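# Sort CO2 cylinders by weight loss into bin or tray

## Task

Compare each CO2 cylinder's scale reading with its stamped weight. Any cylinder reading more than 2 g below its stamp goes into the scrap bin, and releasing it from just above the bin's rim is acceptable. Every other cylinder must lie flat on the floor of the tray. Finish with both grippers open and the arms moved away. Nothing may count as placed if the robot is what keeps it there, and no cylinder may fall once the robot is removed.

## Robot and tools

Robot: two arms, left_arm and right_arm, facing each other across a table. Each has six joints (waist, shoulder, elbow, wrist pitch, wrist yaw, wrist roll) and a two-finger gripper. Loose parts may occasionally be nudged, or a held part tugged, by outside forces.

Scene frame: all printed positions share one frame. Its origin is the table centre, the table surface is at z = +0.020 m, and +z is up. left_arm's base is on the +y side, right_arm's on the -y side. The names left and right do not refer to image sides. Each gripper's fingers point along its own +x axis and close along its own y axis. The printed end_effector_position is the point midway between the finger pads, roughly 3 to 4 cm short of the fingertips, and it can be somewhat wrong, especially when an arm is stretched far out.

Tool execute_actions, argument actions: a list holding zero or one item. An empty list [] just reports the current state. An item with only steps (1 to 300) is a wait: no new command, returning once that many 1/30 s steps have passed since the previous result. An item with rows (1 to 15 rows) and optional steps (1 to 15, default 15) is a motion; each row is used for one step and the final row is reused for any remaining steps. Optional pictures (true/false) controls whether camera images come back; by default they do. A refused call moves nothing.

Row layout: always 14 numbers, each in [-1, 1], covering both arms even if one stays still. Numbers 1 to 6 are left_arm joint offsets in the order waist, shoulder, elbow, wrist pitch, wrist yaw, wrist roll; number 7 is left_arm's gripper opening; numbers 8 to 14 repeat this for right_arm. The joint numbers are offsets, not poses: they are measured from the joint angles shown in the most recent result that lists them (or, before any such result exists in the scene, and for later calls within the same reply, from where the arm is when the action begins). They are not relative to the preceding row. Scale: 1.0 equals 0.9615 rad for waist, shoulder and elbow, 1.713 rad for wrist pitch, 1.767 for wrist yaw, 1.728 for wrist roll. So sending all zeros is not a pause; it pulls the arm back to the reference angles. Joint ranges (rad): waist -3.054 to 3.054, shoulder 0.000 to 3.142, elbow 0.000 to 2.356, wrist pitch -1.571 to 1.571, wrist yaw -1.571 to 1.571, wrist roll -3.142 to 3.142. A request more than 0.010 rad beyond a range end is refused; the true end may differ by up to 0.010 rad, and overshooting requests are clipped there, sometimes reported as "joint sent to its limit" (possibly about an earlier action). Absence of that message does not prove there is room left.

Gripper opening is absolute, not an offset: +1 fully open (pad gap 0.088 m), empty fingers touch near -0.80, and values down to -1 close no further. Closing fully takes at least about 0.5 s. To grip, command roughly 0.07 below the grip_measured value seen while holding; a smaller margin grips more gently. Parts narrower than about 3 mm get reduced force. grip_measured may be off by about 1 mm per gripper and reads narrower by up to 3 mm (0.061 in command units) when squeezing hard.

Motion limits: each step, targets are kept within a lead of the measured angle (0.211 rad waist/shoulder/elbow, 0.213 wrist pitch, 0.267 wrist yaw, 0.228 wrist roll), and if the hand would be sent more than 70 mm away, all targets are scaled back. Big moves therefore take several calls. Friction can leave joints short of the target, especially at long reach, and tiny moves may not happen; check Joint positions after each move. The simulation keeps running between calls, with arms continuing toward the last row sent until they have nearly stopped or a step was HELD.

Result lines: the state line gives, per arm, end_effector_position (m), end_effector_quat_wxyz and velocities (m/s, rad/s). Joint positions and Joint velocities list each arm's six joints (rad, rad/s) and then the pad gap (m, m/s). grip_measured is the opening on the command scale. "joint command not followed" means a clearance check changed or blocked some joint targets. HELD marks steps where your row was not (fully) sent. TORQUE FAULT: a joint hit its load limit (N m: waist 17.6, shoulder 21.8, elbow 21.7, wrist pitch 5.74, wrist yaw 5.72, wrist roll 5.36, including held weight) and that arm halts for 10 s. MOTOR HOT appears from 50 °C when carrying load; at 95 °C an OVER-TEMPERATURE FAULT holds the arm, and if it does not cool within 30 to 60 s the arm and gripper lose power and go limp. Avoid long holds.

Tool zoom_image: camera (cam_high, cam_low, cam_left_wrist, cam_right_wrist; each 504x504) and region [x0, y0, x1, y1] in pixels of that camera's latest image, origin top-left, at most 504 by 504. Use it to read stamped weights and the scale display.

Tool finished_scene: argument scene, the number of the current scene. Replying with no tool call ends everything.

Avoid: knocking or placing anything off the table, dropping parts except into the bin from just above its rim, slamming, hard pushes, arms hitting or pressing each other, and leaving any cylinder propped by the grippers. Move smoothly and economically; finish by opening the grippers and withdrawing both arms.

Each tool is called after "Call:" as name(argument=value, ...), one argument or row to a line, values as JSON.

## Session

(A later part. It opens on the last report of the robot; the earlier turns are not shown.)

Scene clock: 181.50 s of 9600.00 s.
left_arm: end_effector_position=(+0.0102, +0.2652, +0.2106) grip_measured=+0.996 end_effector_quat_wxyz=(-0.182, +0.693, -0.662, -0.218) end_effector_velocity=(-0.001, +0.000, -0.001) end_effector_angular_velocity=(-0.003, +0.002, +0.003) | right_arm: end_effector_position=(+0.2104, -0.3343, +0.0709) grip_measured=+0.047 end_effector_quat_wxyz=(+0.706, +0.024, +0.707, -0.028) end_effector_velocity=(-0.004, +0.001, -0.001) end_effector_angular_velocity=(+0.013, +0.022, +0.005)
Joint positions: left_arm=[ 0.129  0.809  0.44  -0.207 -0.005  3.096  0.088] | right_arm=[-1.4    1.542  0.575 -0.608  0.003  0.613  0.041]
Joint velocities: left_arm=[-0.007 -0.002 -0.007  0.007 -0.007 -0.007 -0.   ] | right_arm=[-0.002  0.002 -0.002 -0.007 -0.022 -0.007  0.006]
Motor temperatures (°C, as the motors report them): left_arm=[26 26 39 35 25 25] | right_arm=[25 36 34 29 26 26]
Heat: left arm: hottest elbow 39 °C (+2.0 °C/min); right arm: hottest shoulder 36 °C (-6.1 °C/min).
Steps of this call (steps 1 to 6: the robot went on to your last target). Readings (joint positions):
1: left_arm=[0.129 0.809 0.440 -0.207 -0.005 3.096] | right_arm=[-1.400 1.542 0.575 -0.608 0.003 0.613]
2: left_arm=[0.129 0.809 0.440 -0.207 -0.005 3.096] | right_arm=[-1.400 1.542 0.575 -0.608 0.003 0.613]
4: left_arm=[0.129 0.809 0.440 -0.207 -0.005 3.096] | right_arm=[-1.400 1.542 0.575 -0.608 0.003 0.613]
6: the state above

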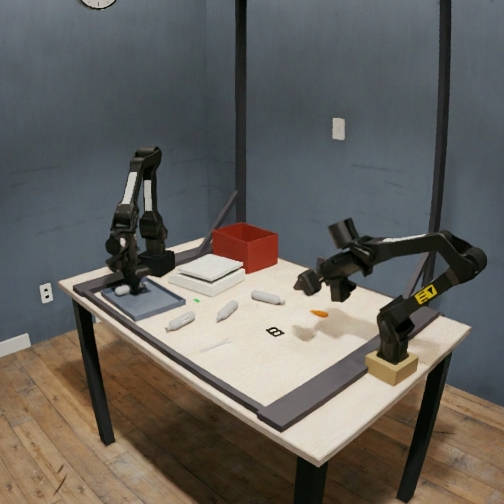

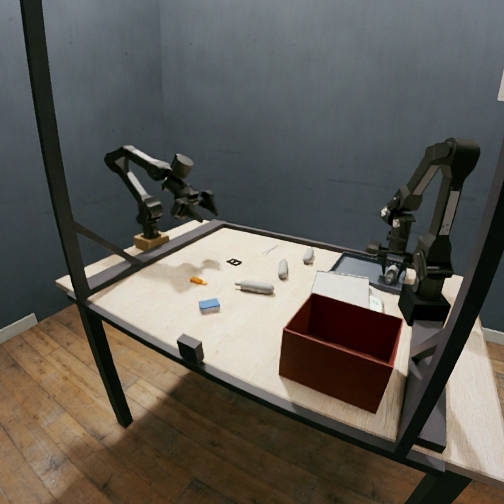

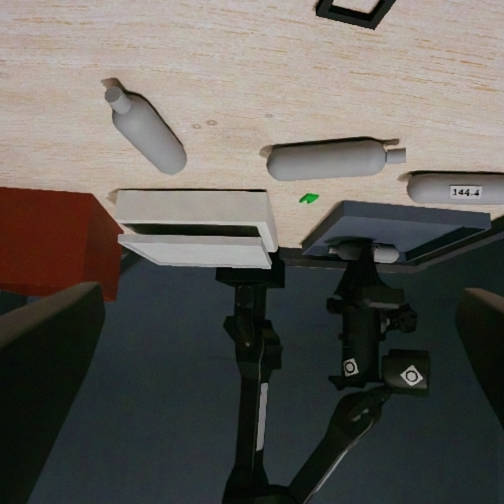

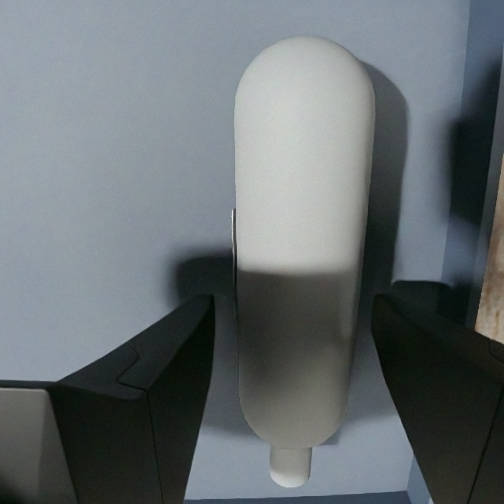

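Call:
execute_actions(
  actions=[
    {"rows": [[0,0,0,0,0,0,1,0,0,0.016,-0.009,0,0,0.14],[0,0,0,0,0,0,1,0,0,0.042,-0.023,0,0,0.2],[0,0,0,0,0,0,1,0,0,0.078,-0.044,0,0,0.2],[0,0,0,0,0,0,1,0,0,0.125,-0.070,0,0,0.2],[0,0,0,0,0,0,1,0.005,0.010,0.177,-0.093,0,0.002,0.2],[0,0,0,0,0,0,1,0.021,0.031,0.231,-0.112,0,0.008,0.25],[0,0,0,0,0,0,1,0.047,0.062,0.285,-0.125,0,0.018,0.25],[0,0,0,0,0,0,1,0.078,0.099,0.339,-0.135,0,0.030,0.25],[0,0,0,0,0,0,1,0.109,0.138,0.393,-0.143,0,0.042,0.25],[0,0,0,0,0,0,1,0.140,0.178,0.447,-0.151,0,0.054,0.25],[0,0,0,0,0,0,1,0.172,0.217,0.501,-0.159,0,0.066,0.25],[0,0,0,0,0,0,1,0.203,0.257,0.555,-0.168,0,0.078,0.25],[0,0,0,0,0,0,1,0.234,0.296,0.609,-0.176,0,0.090,0.25],[0,0,0,0,0,0,1,0.265,0.336,0.664,-0.184,0,0.102,0.25],[0,0,0,0,0,0,1,0.296,0.375,0.718,-0.192,0,0.114,0.25]], "steps": 15},
  ],
  pictures=false,
)

Call:
execute_actions(
  actions=[
    {"rows": [[0,0,0,0,0,0,1,0.106,0.144,0.196,-0.029,0,0.042,0.25],[0,0,0,0,0,0,1,0.137,0.183,0.250,-0.037,0,0.054,0.25],[0,0,0,0,0,0,1,0.168,0.223,0.304,-0.046,0,0.067,0.25],[0,0,0,0,0,0,1,0.200,0.262,0.358,-0.054,0,0.078,0.25],[0,0,0,0,0,0,1,0.231,0.302,0.412,-0.063,0,0.090,0.25],[0,0,0,0,0,0,1,0.262,0.341,0.466,-0.072,0,0.102,0.25],[0,0,0,0,0,0,1,0.291,0.379,0.520,-0.082,0,0.114,0.25],[0,0,0,0,0,0,1,0.317,0.413,0.574,-0.092,0,0.124,0.25],[0,0,0,0,0,0,1,0.339,0.442,0.624,-0.104,0,0.133,0.25],[0,0,0,0,0,0,1,0.357,0.465,0.666,-0.114,0,0.140,0.25],[0,0,0,0,0,0,1,0.369,0.482,0.699,-0.124,0,0.145,0.25],[0,0,0,0,0,0,1,0.378,0.493,0.723,-0.131,0,0.148,0.25],[0,0,0,0,0,0,1,0.382,0.499,0.736,-0.135,0,0.149,0.25],[0,0,0,0,0,0,1,0.383,0.501,0.743,-0.136,0,0.150,0.25]], "steps": 15},
  ],
  pictures=false,
)

Call:
execute_actions(
  actions=[
    {"steps": 10},
  ],
)

Scene clock: 213.70 s of 9600.00 s.
left_arm: end_effector_position=(+0.0102, +0.2652, +0.2106) grip_measured=+0.996 end_effector_quat_wxyz=(-0.182, +0.693, -0.662, -0.218) end_effector_velocity=(-0.002, +0.003, -0.003) end_effector_angular_velocity=(+0.017, +0.011, -0.005) | right_arm: end_effector_position=(+0.2675, -0.2257, +0.1271) grip_measured=+0.246 end_effector_quat_wxyz=(+0.709, +0.004, +0.705, -0.004) end_effector_velocity=(+0.052, +0.424, +0.022) end_effector_angular_velocity=(-0.006, +0.021, +0.288)
Joint positions: left_arm=[ 0.129  0.809  0.44  -0.207 -0.005  3.096  0.088] | right_arm=[-1.193  1.803  1.136 -0.899  0.004  0.758  0.051]
Joint velocities: left_arm=[-0.002 -0.007 -0.002 -0.022  0.007 -0.007  0.   ] | right_arm=[ 0.882  1.126  1.521 -0.418 -0.007  0.593  0.001]
Motor temperatures (°C, as the motors report them): left_arm=[26 26 39 35 25 25] | right_arm=[25 35 32 29 26 26]
Heat: left arm: hottest elbow 39 °C (+1.0 °C/min); right arm: hottest shoulder 35 °C (-3.0 °C/min).
Steps of this call (steps 1 to 15: the robot went on to your last target; steps 16 to 90: nothing new was sent; then 28.70 s passed at rest; steps 91 to 105: all 15 steps of this action). Readings (joint positions):
91: left_arm=[0.129 0.809 0.440 -0.207 -0.005 3.096] | right_arm=[-1.400 1.542 0.575 -0.608 0.003 0.613]
92: left_arm=[0.129 0.809 0.440 -0.207 -0.005 3.096] | right_arm=[-1.400 1.542 0.579 -0.617 0.003 0.613]
94: left_arm=[0.129 0.809 0.440 -0.207 -0.005 3.096] | right_arm=[-1.400 1.542 0.610 -0.664 0.003 0.613]
98: left_arm=[0.129 0.809 0.440 -0.207 -0.005 3.096] | right_arm=[-1.379 1.575 0.771 -0.779 0.004 0.631]
105: the state above

Scene clock: 214.20 s of 9600.00 s.
left_arm: end_effector_position=(+0.0102, +0.2652, +0.2106) grip_measured=+0.996 end_effector_quat_wxyz=(-0.182, +0.693, -0.662, -0.218) end_effector_velocity=(+0.003, +0.002, -0.002) end_effector_angular_velocity=(+0.017, -0.005, +0.020) | right_arm: end_effector_position=(+0.2300, -0.0451, +0.1254) grip_measured=+0.247 end_effector_quat_wxyz=(+0.708, -0.039, +0.704, +0.042) end_effector_velocity=(-0.042, +0.093, +0.024) end_effector_angular_velocity=(+0.063, -0.055, +0.078)
Joint positions: left_arm=[ 0.129  0.809  0.44  -0.207 -0.005  3.096  0.088] | right_arm=[-0.823  2.26   1.808 -1.113  0.003  1.003  0.051]
Joint velocities: left_arm=[-0.002 -0.002  0.002 -0.022 -0.022 -0.007 -0.   ] | right_arm=[ 0.188  0.178  0.398 -0.139  0.022  0.11   0.   ]
Motor temperatures (°C, as the motors report them): left_arm=[26 26 39 35 25 25] | right_arm=[25 35 32 29 26 26]
Heat: left arm: hottest elbow 39 °C (+1.0 °C/min); right arm: hottest shoulder 35 °C (-2.0 °C/min).
Steps of this call (steps 1 to 15: all 15 steps of this action). Readings (joint positions):
1: left_arm=[0.129 0.809 0.440 -0.207 -0.005 3.096] | right_arm=[-1.164 1.841 1.187 -0.914 0.004 0.778]
2: left_arm=[0.129 0.809 0.440 -0.207 -0.005 3.096] | right_arm=[-1.135 1.879 1.240 -0.927 0.004 0.798]
4: left_arm=[0.129 0.809 0.440 -0.207 -0.005 3.096] | right_arm=[-1.078 1.954 1.347 -0.954 0.004 0.840]
8: left_arm=[0.129 0.809 0.440 -0.207 -0.005 3.096] | right_arm=[-0.962 2.102 1.557 -1.014 0.004 0.921]
15: the state above

Scene clock: 214.53 s of 9600.00 s.
left_arm: end_effector_position=(+0.0102, +0.2652, +0.2106) grip_measured=+0.996 end_effector_quat_wxyz=(-0.182, +0.693, -0.662, -0.218) end_effector_velocity=(+0.003, +0.002, -0.004) end_effector_angular_velocity=(+0.012, -0.005, +0.020) | right_arm: end_effector_position=(+0.2324, -0.0417, +0.1289) grip_measured=+0.247 end_effector_quat_wxyz=(+0.709, -0.034, +0.704, +0.039) end_effector_velocity=(-0.003, -0.001, -0.005) end_effector_angular_velocity=(-0.006, +0.027, +0.005)
Joint positions: left_arm=[ 0.129  0.809  0.44  -0.207 -0.005  3.096  0.088] | right_arm=[-0.824  2.27   1.839 -1.13   0.003  1.012  0.051]
Joint velocities: left_arm=[-0.002 -0.002 -0.007 -0.007 -0.022 -0.007  0.   ] | right_arm=[-0.002  0.012  0.002 -0.007 -0.022 -0.007 -0.   ]
Motor temperatures (°C, as the motors report them): left_arm=[26 26 39 35 25 25] | right_arm=[25 35 32 29 26 26]
Heat: left arm: hottest elbow 39 °C (+1.0 °C/min); right arm: hottest shoulder 35 °C (-2.0 °C/min).
Steps of this call (steps 1 to 10: the robot went on to your last target). Readings (joint positions):
1: left_arm=[0.129 0.809 0.440 -0.207 -0.005 3.096] | right_arm=[-0.818 2.264 1.819 -1.118 0.003 1.006]
2: left_arm=[0.129 0.809 0.440 -0.207 -0.005 3.096] | right_arm=[-0.817 2.267 1.826 -1.122 0.003 1.008]
4: left_arm=[0.129 0.809 0.440 -0.207 -0.005 3.096] | right_arm=[-0.819 2.268 1.835 -1.126 0.003 1.011]
8: left_arm=[0.129 0.809 0.440 -0.207 -0.005 3.096] | right_arm=[-0.824 2.269 1.839 -1.129 0.003 1.012]
10: the state above

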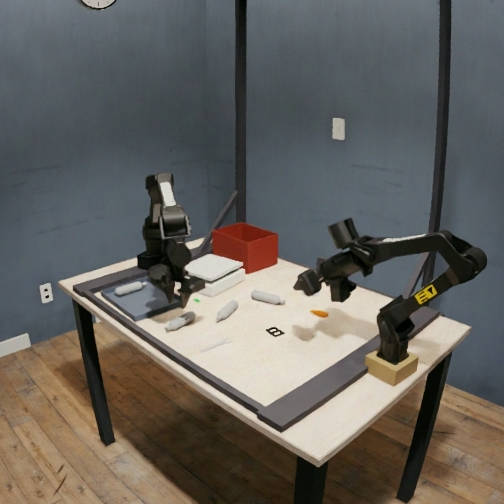

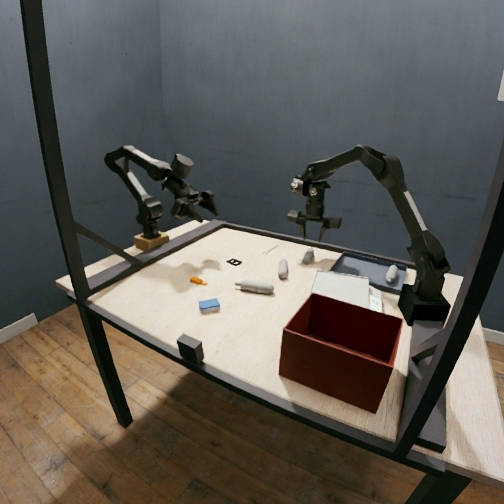

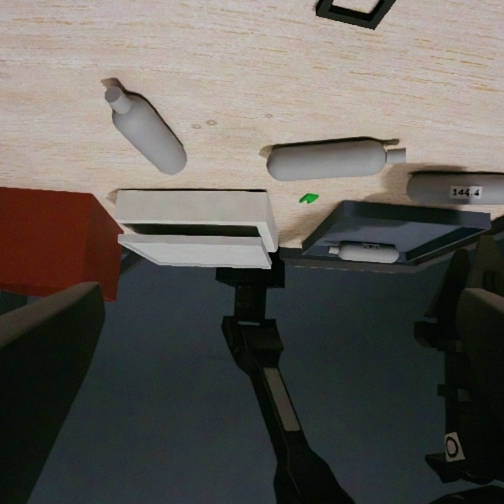

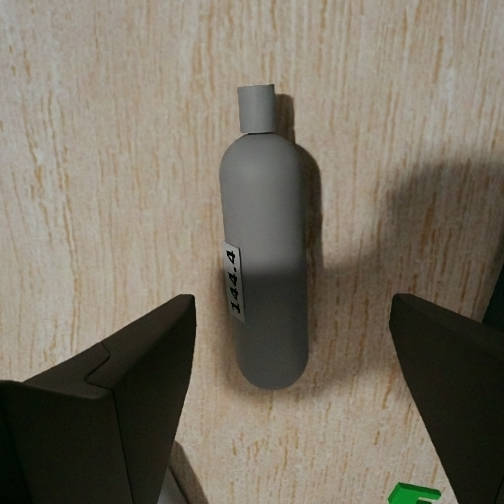

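Call:
execute_actions(
  actions=[
    {"rows": [[0,0,0,0,0,0,1,0.006,0.012,-0.008,0.005,0,-0.006,0.25],[0,0,0,0,0,0,1,0.012,0.018,-0.016,0.012,0,-0.013,0.25],[0,0,0,0,0,0,1,0.018,0.026,-0.027,0.022,0,-0.020,0.25],[0,0,0,0,0,0,1,0.023,0.034,-0.039,0.032,0,-0.026,0.25],[0,0,0,0,0,0,1,0.027,0.042,-0.051,0.043,0,-0.030,0.25],[0,0,0,0,0,0,1,0.028,0.051,-0.063,0.054,0,-0.032,0.25],[0,0,0,0,0,0,1,0.028,0.059,-0.075,0.064,0,-0.032,0.25],[0,0,0,0,0,0,1,0.028,0.067,-0.087,0.075,0,-0.032,0.25],[0,0,0,0,0,0,1,0.028,0.075,-0.098,0.084,0,-0.032,0.25],[0,0,0,0,0,0,1,0.028,0.081,-0.107,0.092,0,-0.032,0.25],[0,0,0,0,0,0,1,0.028,0.086,-0.114,0.098,0,-0.032,0.25],[0,0,0,0,0,0,1,0.028,0.090,-0.119,0.103,0,-0.032,0.25],[0,0,0,0,0,0,1,0.028,0.092,-0.122,0.105,0,-0.032,0.25],[0,0,0,0,0,0,1,0.028,0.093,-0.1235,0.1065,0,-0.032,0.25]], "steps": 15},
  ],
  pictures=false,
)

Call:
execute_actions(
  actions=[
    {"steps": 8},
  ],
)

Scene clock: 224.70 s of 9600.00 s.
left_arm: end_effector_position=(+0.0102, +0.2652, +0.2106) grip_measured=+0.996 end_effector_quat_wxyz=(-0.182, +0.693, -0.662, -0.218) end_effector_velocity=(-0.001, -0.000, +0.002) end_effector_angular_velocity=(-0.012, +0.002, +0.003) | right_arm: end_effector_position=(+0.2204, -0.0381, +0.0697) grip_measured=+0.247 end_effector_quat_wxyz=(+0.703, -0.067, +0.705, +0.061) end_effector_velocity=(-0.005, -0.016, -0.059) end_effector_angular_velocity=(-0.057, +0.034, -0.000)
Joint positions: left_arm=[ 0.129  0.809  0.44  -0.207 -0.005  3.096  0.088] | right_arm=[-0.796  2.35   1.732 -0.962  0.003  0.962  0.051]
Joint velocities: left_arm=[-0.007 -0.007 -0.002  0.007 -0.007 -0.007 -0.   ] | right_arm=[-0.007  0.081 -0.11   0.125 -0.007 -0.007 -0.   ]
Motor temperatures (°C, as the motors report them): left_arm=[26 26 39 35 25 25] | right_arm=[25 38 34 29 26 26]
Heat: left arm: hottest elbow 39 °C (+1.0 °C/min); right arm: hottest shoulder 38 °C (+1.0 °C/min).
Steps of this call (steps 1 to 30: the robot went on to your last target; steps 31 to 90: nothing new was sent; then 6.67 s passed at rest; steps 91 to 105: all 15 steps of this action). Readings (joint positions):
91: left_arm=[0.129 0.809 0.440 -0.207 -0.005 3.096] | right_arm=[-0.824 2.271 1.840 -1.130 0.003 1.012]
92: left_arm=[0.129 0.809 0.440 -0.207 -0.005 3.096] | right_arm=[-0.823 2.271 1.839 -1.128 0.003 1.011]
94: left_arm=[0.129 0.809 0.440 -0.207 -0.005 3.096] | right_arm=[-0.819 2.274 1.832 -1.105 0.003 0.995]
98: left_arm=[0.129 0.809 0.440 -0.207 -0.005 3.096] | right_arm=[-0.802 2.296 1.796 -1.043 0.003 0.969]
105: the state above

Scene clock: 224.97 s of 9600.00 s.
left_arm: end_effector_position=(+0.0102, +0.2652, +0.2106) grip_measured=+0.996 end_effector_quat_wxyz=(-0.182, +0.693, -0.662, -0.218) end_effector_velocity=(+0.003, +0.001, -0.002) end_effector_angular_velocity=(+0.007, +0.007, +0.028) | right_arm: end_effector_position=(+0.2209, -0.0370, +0.0677) grip_measured=+0.247 end_effector_quat_wxyz=(+0.705, -0.066, +0.704, +0.063) end_effector_velocity=(-0.002, +0.001, -0.001) end_effector_angular_velocity=(+0.005, +0.006, +0.010)
Joint positions: left_arm=[ 0.129  0.809  0.44  -0.207 -0.005  3.096  0.088] | right_arm=[-0.796  2.352  1.728 -0.949  0.003  0.962  0.051]
Joint velocities: left_arm=[-0.002 -0.002 -0.002 -0.007 -0.022 -0.022 -0.   ] | right_arm=[ 0.002 -0.002 -0.007  0.007 -0.007 -0.007 -0.   ]
Motor temperatures (°C, as the motors report them): left_arm=[26 26 39 35 25 25] | right_arm=[25 38 34 29 26 26]
Heat: left arm: hottest elbow 39 °C (+1.0 °C/min); right arm: hottest shoulder 38 °C (+1.0 °C/min).
Steps of this call (steps 1 to 8: the robot went on to your last target). Readings (joint positions):
1: left_arm=[0.129 0.809 0.440 -0.207 -0.005 3.096] | right_arm=[-0.796 2.352 1.730 -0.958 0.003 0.962]
2: left_arm=[0.129 0.809 0.440 -0.207 -0.005 3.096] | right_arm=[-0.796 2.352 1.728 -0.956 0.003 0.962]
4: left_arm=[0.129 0.809 0.440 -0.207 -0.005 3.096] | right_arm=[-0.796 2.352 1.728 -0.951 0.003 0.962]
8: the state above

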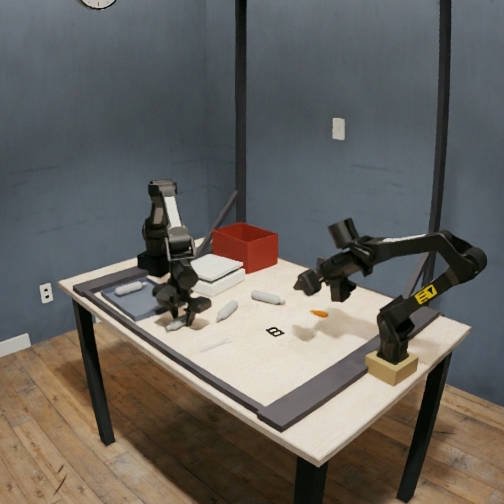

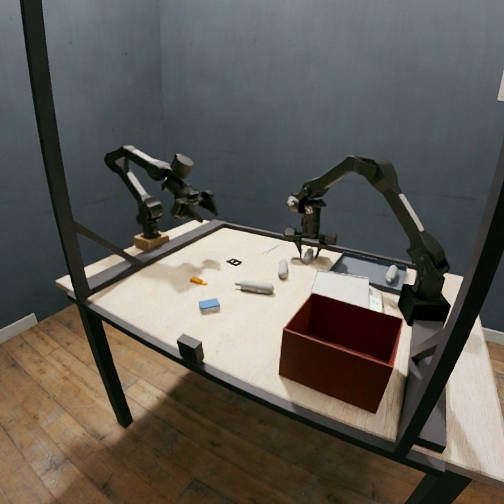

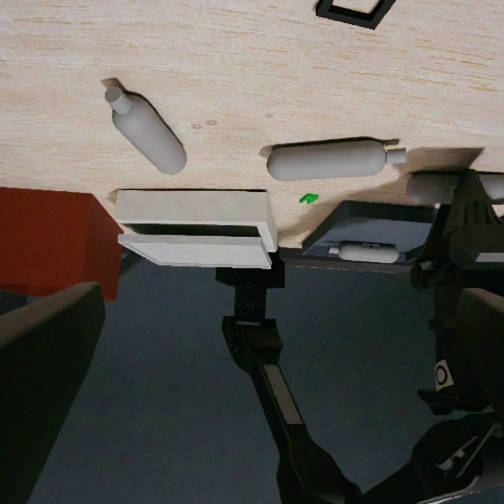

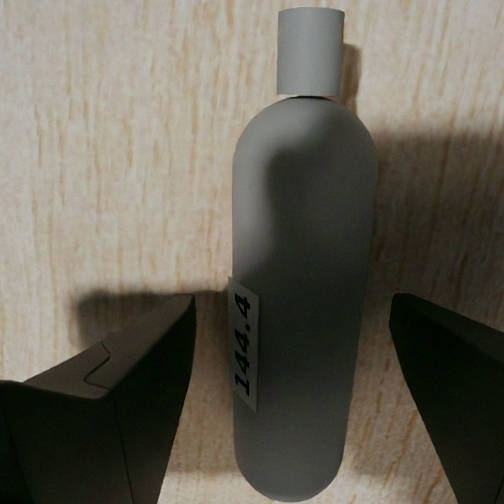

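Call:
execute_actions(
  actions=[
    {"rows": [[0,0,0,0,0,0,1,0,0,0,0,0,0,0.15],[0,0,0,0,0,0,1,0,0,0,0,0,0,0.06],[0,0,0,0,0,0,1,0,0,0,0,0,0,-0.02],[0,0,0,0,0,0,1,0,0,0,0,0,0,-0.09],[0,0,0,0,0,0,1,0,0,0,0,0,0,-0.14],[0,0,0,0,0,0,1,0,0,0,0,0,0,-0.19],[0,0,0,0,0,0,1,0,0,0,0,0,0,-0.23],[0,0,0,0,0,0,1,0,0,0,0,0,0,-0.27],[0,0,0,0,0,0,1,0,0,0,0,0,0,-0.30]], "steps": 13},
  ],
  pictures=false,
)

Call:
execute_actions(
  actions=[
    {"rows": [[0,0,0,0,0,0,1,0,-0.016,0,-0.006,0,0,-0.3],[0,0,0,0,0,0,1,0,-0.042,0,-0.020,0,0,-0.3],[0,0,0,0,0,0,1,0,-0.078,-0.005,-0.038,0,0,-0.3],[0,0,0,0,0,0,1,0.005,-0.120,-0.021,-0.054,0,0.003,-0.3],[0,0,0,0,0,0,1,0.021,-0.166,-0.047,-0.066,0,0.012,-0.3],[0,0,0,0,0,0,1,0.047,-0.213,-0.083,-0.073,0,0.026,-0.3],[0,0,0,0,0,0,1,0.083,-0.260,-0.125,-0.076,0,0.046,-0.3],[0,0,0,0,0,0,1,0.125,-0.307,-0.172,-0.076,0,0.069,-0.3],[0,0,0,0,0,0,1,0.166,-0.354,-0.218,-0.076,0,0.093,-0.3],[0,0,0,0,0,0,1,0.208,-0.400,-0.265,-0.076,0,0.116,-0.3],[0,0,0,0,0,0,1,0.250,-0.447,-0.312,-0.076,0,0.139,-0.3],[0,0,0,0,0,0,1,0.291,-0.494,-0.359,-0.076,0,0.162,-0.3],[0,0,0,0,0,0,1,0.333,-0.541,-0.406,-0.076,0,0.185,-0.3],[0,0,0,0,0,0,1,0.374,-0.588,-0.452,-0.076,0,0.208,-0.3],[0,0,0,0,0,0,1,0.416,-0.634,-0.499,-0.076,0,0.231,-0.3]], "steps": 15},
  ],
  pictures=false,
)

Call:
execute_actions(
  actions=[
    {"rows": [[0,0,0,0,0,0,1,0.150,-0.168,-0.168,0,0,0.081,-0.3],[0,0,0,0,0,0,1,0.191,-0.215,-0.215,0,0,0.104,-0.3],[0,0,0,0,0,0,1,0.233,-0.262,-0.262,0,0,0.127,-0.3],[0,0,0,0,0,0,1,0.275,-0.309,-0.309,0,0,0.150,-0.3],[0,0,0,0,0,0,1,0.316,-0.354,-0.356,0.001,0,0.174,-0.3],[0,0,0,0,0,0,1,0.358,-0.393,-0.402,0.005,0,0.198,-0.3],[0,0,0,0,0,0,1,0.399,-0.426,-0.449,0.013,0,0.223,-0.3],[0,0,0,0,0,0,1,0.441,-0.452,-0.494,0.023,0,0.247,-0.3],[0,0,0,0,0,0,1,0.478,-0.470,-0.535,0.036,0,0.268,-0.3],[0,0,0,0,0,0,1,0.510,-0.480,-0.570,0.050,0,0.286,-0.3],[0,0,0,0,0,0,1,0.534,-0.485,-0.599,0.064,0,0.299,-0.3],[0,0,0,0,0,0,1,0.549,-0.485,-0.621,0.076,0,0.308,-0.3],[0,0,0,0,0,0,1,0.557,-0.485,-0.635,0.085,0,0.312,-0.3],[0,0,0,0,0,0,1,0.561,-0.485,-0.644,0.089,0,0.314,-0.3]], "steps": 15},
  ],
  pictures=false,
)

Call:
execute_actions(
  actions=[
    {"steps": 10},
  ],
)

Scene clock: 244.00 s of 9600.00 s.
left_arm: end_effector_position=(+0.0102, +0.2652, +0.2106) grip_measured=+0.996 end_effector_quat_wxyz=(-0.182, +0.693, -0.662, -0.218) end_effector_velocity=(+0.002, +0.001, +0.000) end_effector_angular_velocity=(+0.002, +0.002, +0.013) | right_arm: end_effector_position=(+0.2208, -0.0371, +0.0676) grip_measured=-0.223 end_effector_quat_wxyz=(+0.705, -0.066, +0.704, +0.063) end_effector_velocity=(-0.002, +0.002, +0.000) end_effector_angular_velocity=(+0.010, +0.004, +0.024)
Joint positions: left_arm=[ 0.129  0.809  0.44  -0.207 -0.005  3.096  0.088] | right_arm=[-0.796  2.352  1.728 -0.949  0.003  0.962  0.028]
Joint velocities: left_arm=[ 0.002 -0.002  0.002 -0.007 -0.007 -0.007 -0.   ] | right_arm=[ 0.002 -0.002 -0.002  0.007 -0.007 -0.022 -0.   ]
Motor temperatures (°C, as the motors report them): left_arm=[26 26 39 35 25 25] | right_arm=[25 44 33 29 26 26]
Heat: left arm: hottest elbow 39 °C (+0.0 °C/min); right arm: hottest shoulder 44 °C (+8.2 °C/min).
Steps of this call (steps 1 to 30: the robot went on to your last target; steps 31 to 90: nothing new was sent; then 15.60 s passed at rest; steps 91 to 103: all 13 steps of this action). Readings (joint positions):
91: left_arm=[0.129 0.809 0.440 -0.207 -0.005 3.096] | right_arm=[-0.796 2.352 1.728 -0.949 0.003 0.962]
92: left_arm=[0.129 0.809 0.440 -0.207 -0.005 3.096] | right_arm=[-0.796 2.352 1.728 -0.949 0.003 0.962]
94: left_arm=[0.129 0.809 0.440 -0.207 -0.005 3.096] | right_arm=[-0.796 2.352 1.728 -0.949 0.003 0.962]
98: left_arm=[0.129 0.809 0.440 -0.207 -0.005 3.096] | right_arm=[-0.796 2.352 1.728 -0.949 0.003 0.962]
103: the state above

Scene clock: 244.50 s of 9600.00 s.
left_arm: end_effector_position=(+0.0102, +0.2652, +0.2106) grip_measured=+0.996 end_effector_quat_wxyz=(-0.182, +0.693, -0.662, -0.218) end_effector_velocity=(+0.000, -0.001, -0.000) end_effector_angular_velocity=(-0.003, +0.002, +0.008) | right_arm: end_effector_position=(+0.0801, -0.0969, +0.1657) grip_measured=-0.223 end_effector_quat_wxyz=(+0.705, -0.064, +0.703, +0.071) end_effector_velocity=(-0.514, -0.327, +0.077) end_effector_angular_velocity=(-0.194, +0.073, +0.152)
Joint positions: left_arm=[ 0.129  0.809  0.44  -0.207 -0.005  3.096  0.088] | right_arm=[-0.489  1.861  1.372 -1.072  0.002  1.26   0.028]
Joint velocities: left_arm=[-0.002  0.002 -0.002  0.007 -0.007 -0.007 -0.   ] | right_arm=[ 1.36  -1.331 -1.424 -0.11  -0.037  1.209 -0.   ]
Motor temperatures (°C, as the motors report them): left_arm=[26 26 39 35 25 25] | right_arm=[25 44 33 29 26 26]
Heat: left arm: hottest elbow 39 °C (+0.0 °C/min); right arm: hottest shoulder 44 °C (+8.1 °C/min).
Steps of this call (steps 1 to 15: all 15 steps of this action). Readings (joint positions):
1: left_arm=[0.129 0.809 0.440 -0.207 -0.005 3.096] | right_arm=[-0.796 2.352 1.728 -0.949 0.003 0.962]
2: left_arm=[0.129 0.809 0.440 -0.207 -0.005 3.096] | right_arm=[-0.796 2.350 1.728 -0.952 0.003 0.962]
4: left_arm=[0.129 0.809 0.440 -0.207 -0.005 3.096] | right_arm=[-0.796 2.332 1.724 -0.988 0.003 0.962]
8: left_arm=[0.129 0.809 0.440 -0.207 -0.005 3.096] | right_arm=[-0.767 2.198 1.643 -1.054 0.008 1.014]
15: the state above

Scene clock: 245.00 s of 9600.00 s.
left_arm: end_effector_position=(+0.0102, +0.2652, +0.2106) grip_measured=+0.996 end_effector_quat_wxyz=(-0.182, +0.693, -0.662, -0.218) end_effector_velocity=(+0.001, +0.002, -0.004) end_effector_angular_velocity=(+0.013, -0.018, +0.007) | right_arm: end_effector_position=(-0.0440, -0.2426, +0.1400) grip_measured=-0.223 end_effector_quat_wxyz=(+0.704, -0.072, +0.703, +0.068) end_effector_velocity=(-0.015, -0.103, -0.102) end_effector_angular_velocity=(-0.199, -0.062, -0.015)
Joint positions: left_arm=[ 0.129  0.809  0.44  -0.207 -0.005  3.096  0.088] | right_arm=[ 0.033  1.414  0.785 -0.948 -0.001  1.775  0.028]
Joint velocities: left_arm=[-0.007 -0.002 -0.007 -0.007 -0.022  0.007 -0.   ] | right_arm=[ 0.242 -0.007 -0.442  0.227 -0.022  0.256 -0.   ]
Motor temperatures (°C, as the motors report them): left_arm=[26 26 39 35 25 25] | right_arm=[25 44 33 29 26 26]
Heat: left arm: hottest elbow 39 °C (+0.0 °C/min); right arm: hottest shoulder 44 °C (+8.1 °C/min).
Steps of this call (steps 1 to 15: all 15 steps of this action). Readings (joint positions):
1: left_arm=[0.129 0.809 0.440 -0.207 -0.005 3.096] | right_arm=[-0.444 1.817 1.326 -1.074 0.001 1.300]
2: left_arm=[0.129 0.809 0.440 -0.207 -0.005 3.096] | right_arm=[-0.400 1.774 1.280 -1.075 0.001 1.340]
4: left_arm=[0.129 0.809 0.440 -0.207 -0.005 3.096] | right_arm=[-0.316 1.688 1.191 -1.074 0.000 1.420]
8: left_arm=[0.129 0.809 0.440 -0.207 -0.005 3.096] | right_arm=[-0.158 1.514 1.013 -1.060 0.000 1.584]
15: the state above

Scene clock: 245.33 s of 9600.00 s.
left_arm: end_effector_position=(+0.0102, +0.2652, +0.2106) grip_measured=+0.996 end_effector_quat_wxyz=(-0.182, +0.693, -0.662, -0.218) end_effector_velocity=(+0.000, +0.000, -0.002) end_effector_angular_velocity=(+0.002, +0.015, +0.016) | right_arm: end_effector_position=(-0.0458, -0.2455, +0.1357) grip_measured=-0.223 end_effector_quat_wxyz=(+0.703, -0.065, +0.704, +0.068) end_effector_velocity=(+0.001, -0.006, -0.002) end_effector_angular_velocity=(-0.019, -0.000, -0.005)
Joint positions: left_arm=[ 0.129  0.809  0.44  -0.207 -0.005  3.096  0.088] | right_arm=[ 0.047  1.405  0.76  -0.922 -0.     1.798  0.028]
Joint velocities: left_arm=[-0.002  0.002 -0.007  0.007 -0.007 -0.022 -0.   ] | right_arm=[ 0.002 -0.002 -0.012 -0.007 -0.007  0.007 -0.   ]
Motor temperatures (°C, as the motors report them): left_arm=[26 26 39 35 25 25] | right_arm=[25 44 33 29 26 26]
Heat: left arm: hottest elbow 39 °C (+0.0 °C/min); right arm: hottest shoulder 44 °C (+8.0 °C/min).
Steps of this call (steps 1 to 10: the robot went on to your last target). Readings (joint positions):
1: left_arm=[0.129 0.809 0.440 -0.207 -0.005 3.096] | right_arm=[0.039 1.413 0.774 -0.941 -0.001 1.783]
2: left_arm=[0.129 0.809 0.440 -0.207 -0.005 3.096] | right_arm=[0.042 1.412 0.767 -0.935 -0.001 1.788]
4: left_arm=[0.129 0.809 0.440 -0.207 -0.005 3.096] | right_arm=[0.045 1.409 0.762 -0.927 -0.001 1.794]
8: left_arm=[0.129 0.809 0.440 -0.207 -0.005 3.096] | right_arm=[0.047 1.405 0.761 -0.923 -0.000 1.798]
10: the state above

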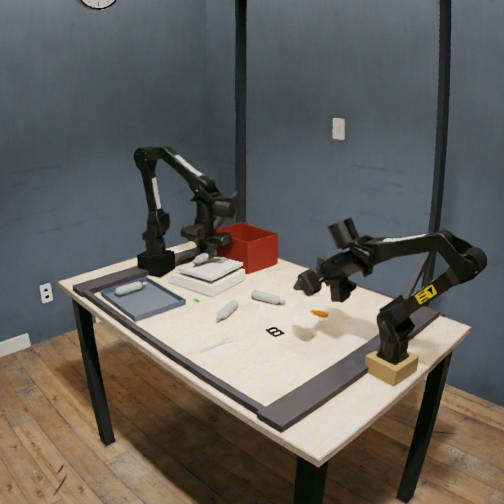

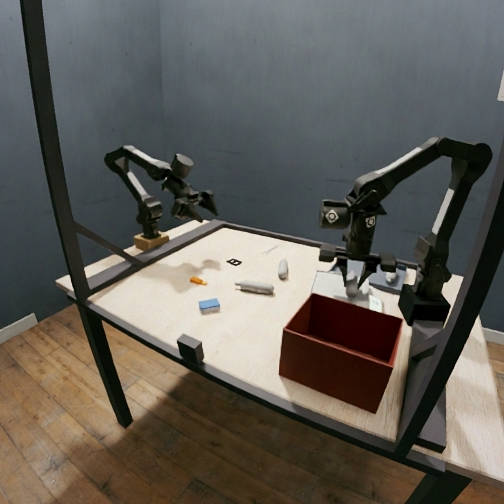

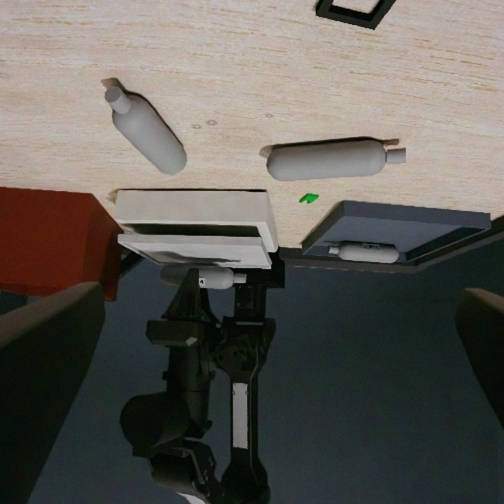

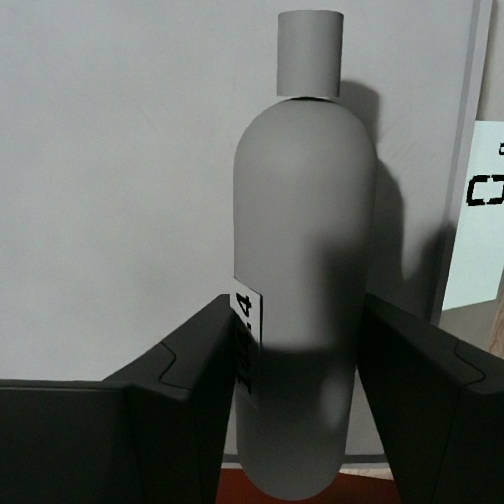

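Call:
execute_actions(
  actions=[
    {"rows": [[0,0,0,0,0,0,1,-0.004,0.004,-0.010,0.004,0,0.002,-0.3],[0,0,0,0,0,0,1,-0.008,0.007,-0.018,0.008,0,0.004,-0.3],[0,0,0,0,0,0,1,-0.012,0.010,-0.026,0.013,0,0.004,-0.3],[0,0,0,0,0,0,1,-0.0146,0.012,-0.033,0.017,0,0.004,-0.3],[0,0,0,0,0,0,1,-0.0146,0.014,-0.039,0.021,0,0.004,-0.3],[0,0,0,0,0,0,1,-0.0146,0.0155,-0.044,0.024,0,0.004,-0.3],[0,0,0,0,0,0,1,-0.0146,0.0166,-0.047,0.0255,0,0.004,-0.3],[0,0,0,0,0,0,1,-0.0146,0.0166,-0.0484,0.0263,0,0.004,-0.3],[0,0,0,0,0,0,1,-0.0146,0.0166,-0.0484,0.0263,0,0.004,-0.3],[0,0,0,0,0,0,1,-0.0146,0.0166,-0.0484,0.0263,0,0.004,-0.3],[0,0,0,0,0,0,1,-0.0146,0.0166,-0.0484,0.0263,0,0.004,-0.27],[0,0,0,0,0,0,1,-0.0146,0.0166,-0.0484,0.0263,0,0.004,-0.23],[0,0,0,0,0,0,1,-0.0146,0.0166,-0.0484,0.0263,0,0.004,-0.18],[0,0,0,0,0,0,1,-0.0146,0.0166,-0.0484,0.0263,0,0.004,-0.10],[0,0,0,0,0,0,1,-0.0146,0.0166,-0.0484,0.0263,0,0.004,0.03]], "steps": 15},
  ],
  pictures=false,
)

Call:
execute_actions(
  actions=[
    {"steps": 33},
  ],
)

Scene clock: 250.50 s of 9600.00 s.
left_arm: end_effector_position=(+0.0102, +0.2652, +0.2106) grip_measured=+0.996 end_effector_quat_wxyz=(-0.182, +0.693, -0.662, -0.218) end_effector_velocity=(+0.004, +0.004, -0.007) end_effector_angular_velocity=(+0.027, -0.005, +0.025) | right_arm: end_effector_position=(-0.0419, -0.2486, +0.1245) grip_measured=-0.141 end_effector_quat_wxyz=(+0.705, -0.064, +0.704, +0.060) end_effector_velocity=(-0.001, -0.003, -0.000) end_effector_angular_velocity=(-0.010, +0.004, +0.024)
Joint positions: left_arm=[ 0.129  0.809  0.44  -0.207 -0.005  3.096  0.088] | right_arm=[ 0.035  1.416  0.72  -0.88  -0.     1.801  0.032]
Joint velocities: left_arm=[ 0.002 -0.002 -0.007 -0.022 -0.022 -0.007 -0.   ] | right_arm=[ 0.002 -0.002 -0.002 -0.007 -0.007 -0.022  0.095]
Motor temperatures (°C, as the motors report them): left_arm=[26 26 39 35 25 25] | right_arm=[25 43 33 29 26 26]
Heat: left arm: hottest elbow 39 °C (+0.0 °C/min); right arm: hottest shoulder 43 °C (+8.0 °C/min).
Steps of this call (steps 1 to 30: the robot went on to your last target; steps 31 to 90: nothing new was sent; then 1.67 s passed at rest; steps 91 to 105: all 15 steps of this action). Readings (joint positions):
91: left_arm=[0.129 0.809 0.440 -0.207 -0.005 3.096] | right_arm=[0.047 1.405 0.759 -0.921 -0.000 1.799]
92: left_arm=[0.129 0.809 0.440 -0.207 -0.005 3.096] | right_arm=[0.047 1.405 0.758 -0.919 -0.000 1.799]
94: left_arm=[0.129 0.809 0.440 -0.207 -0.005 3.096] | right_arm=[0.043 1.406 0.750 -0.908 -0.000 1.799]
98: left_arm=[0.129 0.809 0.440 -0.207 -0.005 3.096] | right_arm=[0.036 1.414 0.728 -0.889 -0.000 1.800]
105: the state above

Scene clock: 251.60 s of 9600.00 s.
left_arm: end_effector_position=(+0.0102, +0.2652, +0.2106) grip_measured=+0.996 end_effector_quat_wxyz=(-0.182, +0.693, -0.662, -0.218) end_effector_velocity=(-0.002, +0.004, -0.007) end_effector_angular_velocity=(+0.027, +0.011, -0.005) | right_arm: end_effector_position=(-0.0419, -0.2485, +0.1245) grip_measured=+0.027 end_effector_quat_wxyz=(+0.705, -0.063, +0.704, +0.060) end_effector_velocity=(+0.002, -0.005, -0.000) end_effector_angular_velocity=(-0.023, -0.002, -0.010)
Joint positions: left_arm=[ 0.129  0.809  0.44  -0.207 -0.005  3.096  0.088] | right_arm=[ 0.035  1.416  0.72  -0.88  -0.     1.801  0.04 ]
Joint velocities: left_arm=[-0.002 -0.002 -0.007 -0.022  0.007 -0.007 -0.   ] | right_arm=[-0.002 -0.002 -0.002 -0.022 -0.007  0.007 -0.   ]
Motor temperatures (°C, as the motors report them): left_arm=[26 26 39 35 25 25] | right_arm=[25 43 33 29 26 26]
Heat: left arm: hottest elbow 39 °C (+0.0 °C/min); right arm: hottest shoulder 43 °C (+8.1 °C/min).
Steps of this call (steps 1 to 15: the robot went on to your last target; steps 16 to 33: nothing new was sent). Readings (joint positions):
1: left_arm=[0.129 0.809 0.440 -0.207 -0.005 3.096] | right_arm=[0.035 1.416 0.720 -0.880 -0.000 1.801]
2: left_arm=[0.129 0.809 0.440 -0.207 -0.005 3.096] | right_arm=[0.035 1.416 0.720 -0.880 -0.000 1.801]
4: left_arm=[0.129 0.809 0.440 -0.207 -0.005 3.096] | right_arm=[0.035 1.416 0.720 -0.880 -0.000 1.801]
8: left_arm=[0.129 0.809 0.440 -0.207 -0.005 3.096] | right_arm=[0.035 1.416 0.720 -0.880 -0.000 1.801]
33: the state above
All arms were judged still, so your last target was given up. Only a new action makes them travel on or press farther. Fingers that are still opening or closing keep moving.

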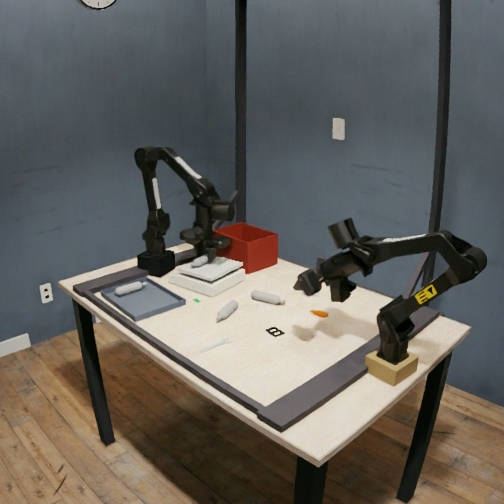

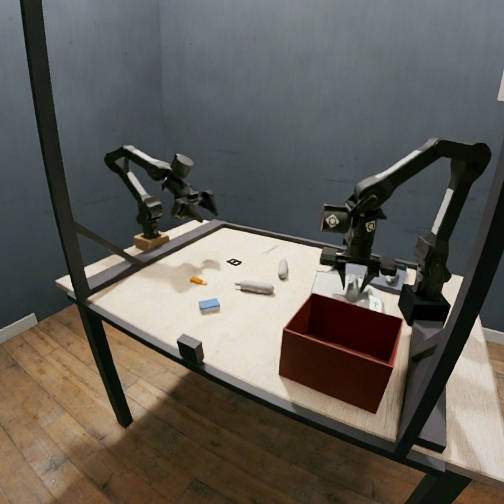

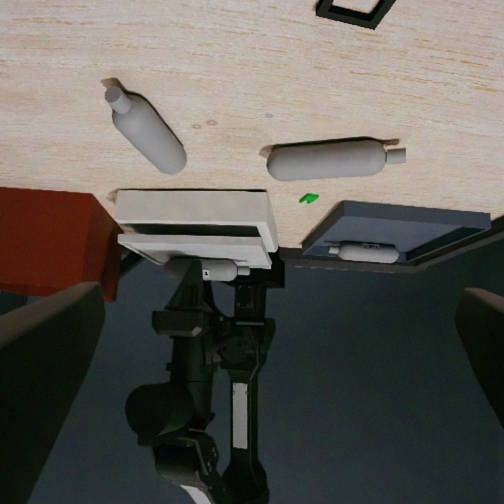

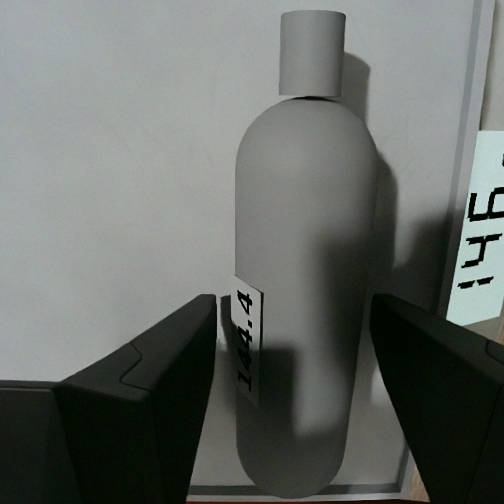

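Call:
execute_actions(
  actions=[],
)

Scene clock: 254.00 s of 9600.00 s.
left_arm: end_effector_position=(+0.0102, +0.2652, +0.2106) grip_measured=+0.996 end_effector_quat_wxyz=(-0.182, +0.693, -0.662, -0.218) end_effector_velocity=(-0.001, +0.001, -0.002) end_effector_angular_velocity=(+0.008, -0.010, -0.005) | right_arm: end_effector_position=(-0.0419, -0.2485, +0.1245) grip_measured=+0.027 end_effector_quat_wxyz=(+0.705, -0.063, +0.704, +0.060) end_effector_velocity=(+0.001, -0.002, -0.000) end_effector_angular_velocity=(-0.010, +0.004, -0.000)
Joint positions: left_arm=[ 0.129  0.809  0.44  -0.207 -0.005  3.096  0.088] | right_arm=[ 0.035  1.416  0.72  -0.88  -0.     1.801  0.04 ]
Joint velocities: left_arm=[-0.007 -0.002 -0.002 -0.007 -0.007  0.007  0.   ] | right_arm=[-0.007 -0.002 -0.002 -0.007 -0.007 -0.007 -0.   ]
Motor temperatures (°C, as the motors report them): left_arm=[26 26 39 35 25 25] | right_arm=[25 42 33 29 26 26]
Heat: left arm: hottest elbow 39 °C (+0.0 °C/min); right arm: hottest shoulder 42 °C (+7.1 °C/min).
Steps of this call (steps 1 to 72: nothing new was sent). Readings (joint positions):
1: left_arm=[0.129 0.809 0.440 -0.207 -0.005 3.096] | right_arm=[0.035 1.416 0.720 -0.880 -0.000 1.801]
2: left_arm=[0.129 0.809 0.440 -0.207 -0.005 3.096] | right_arm=[0.035 1.416 0.720 -0.880 -0.000 1.801]
4: left_arm=[0.129 0.809 0.440 -0.207 -0.005 3.096] | right_arm=[0.035 1.416 0.720 -0.880 -0.000 1.801]
8: left_arm=[0.129 0.809 0.440 -0.207 -0.005 3.096] | right_arm=[0.035 1.416 0.720 -0.880 -0.000 1.801]
72: the state above

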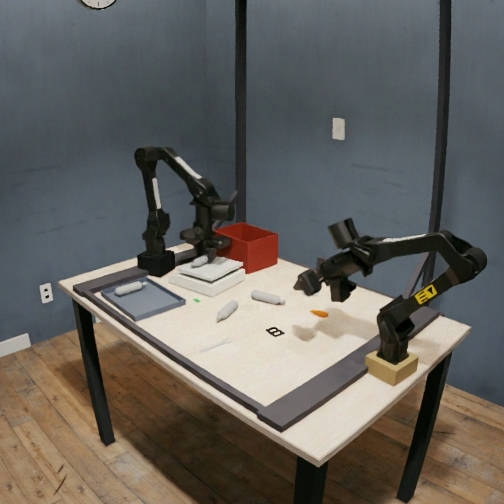

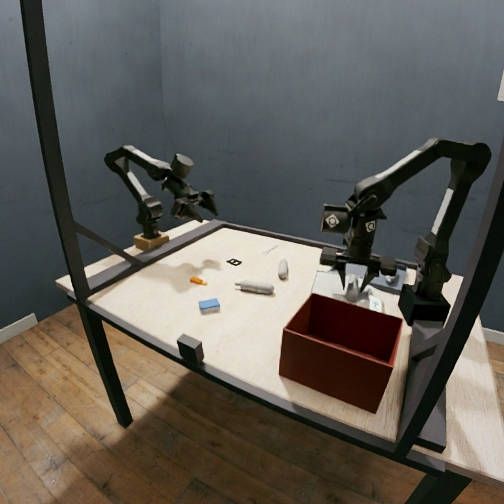

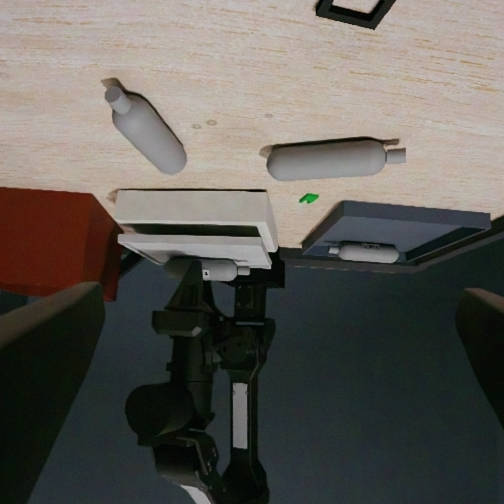

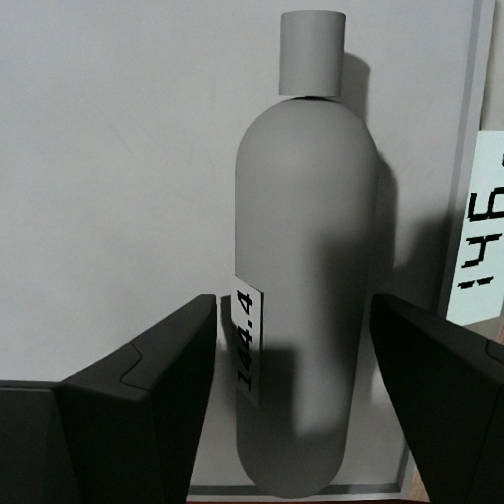

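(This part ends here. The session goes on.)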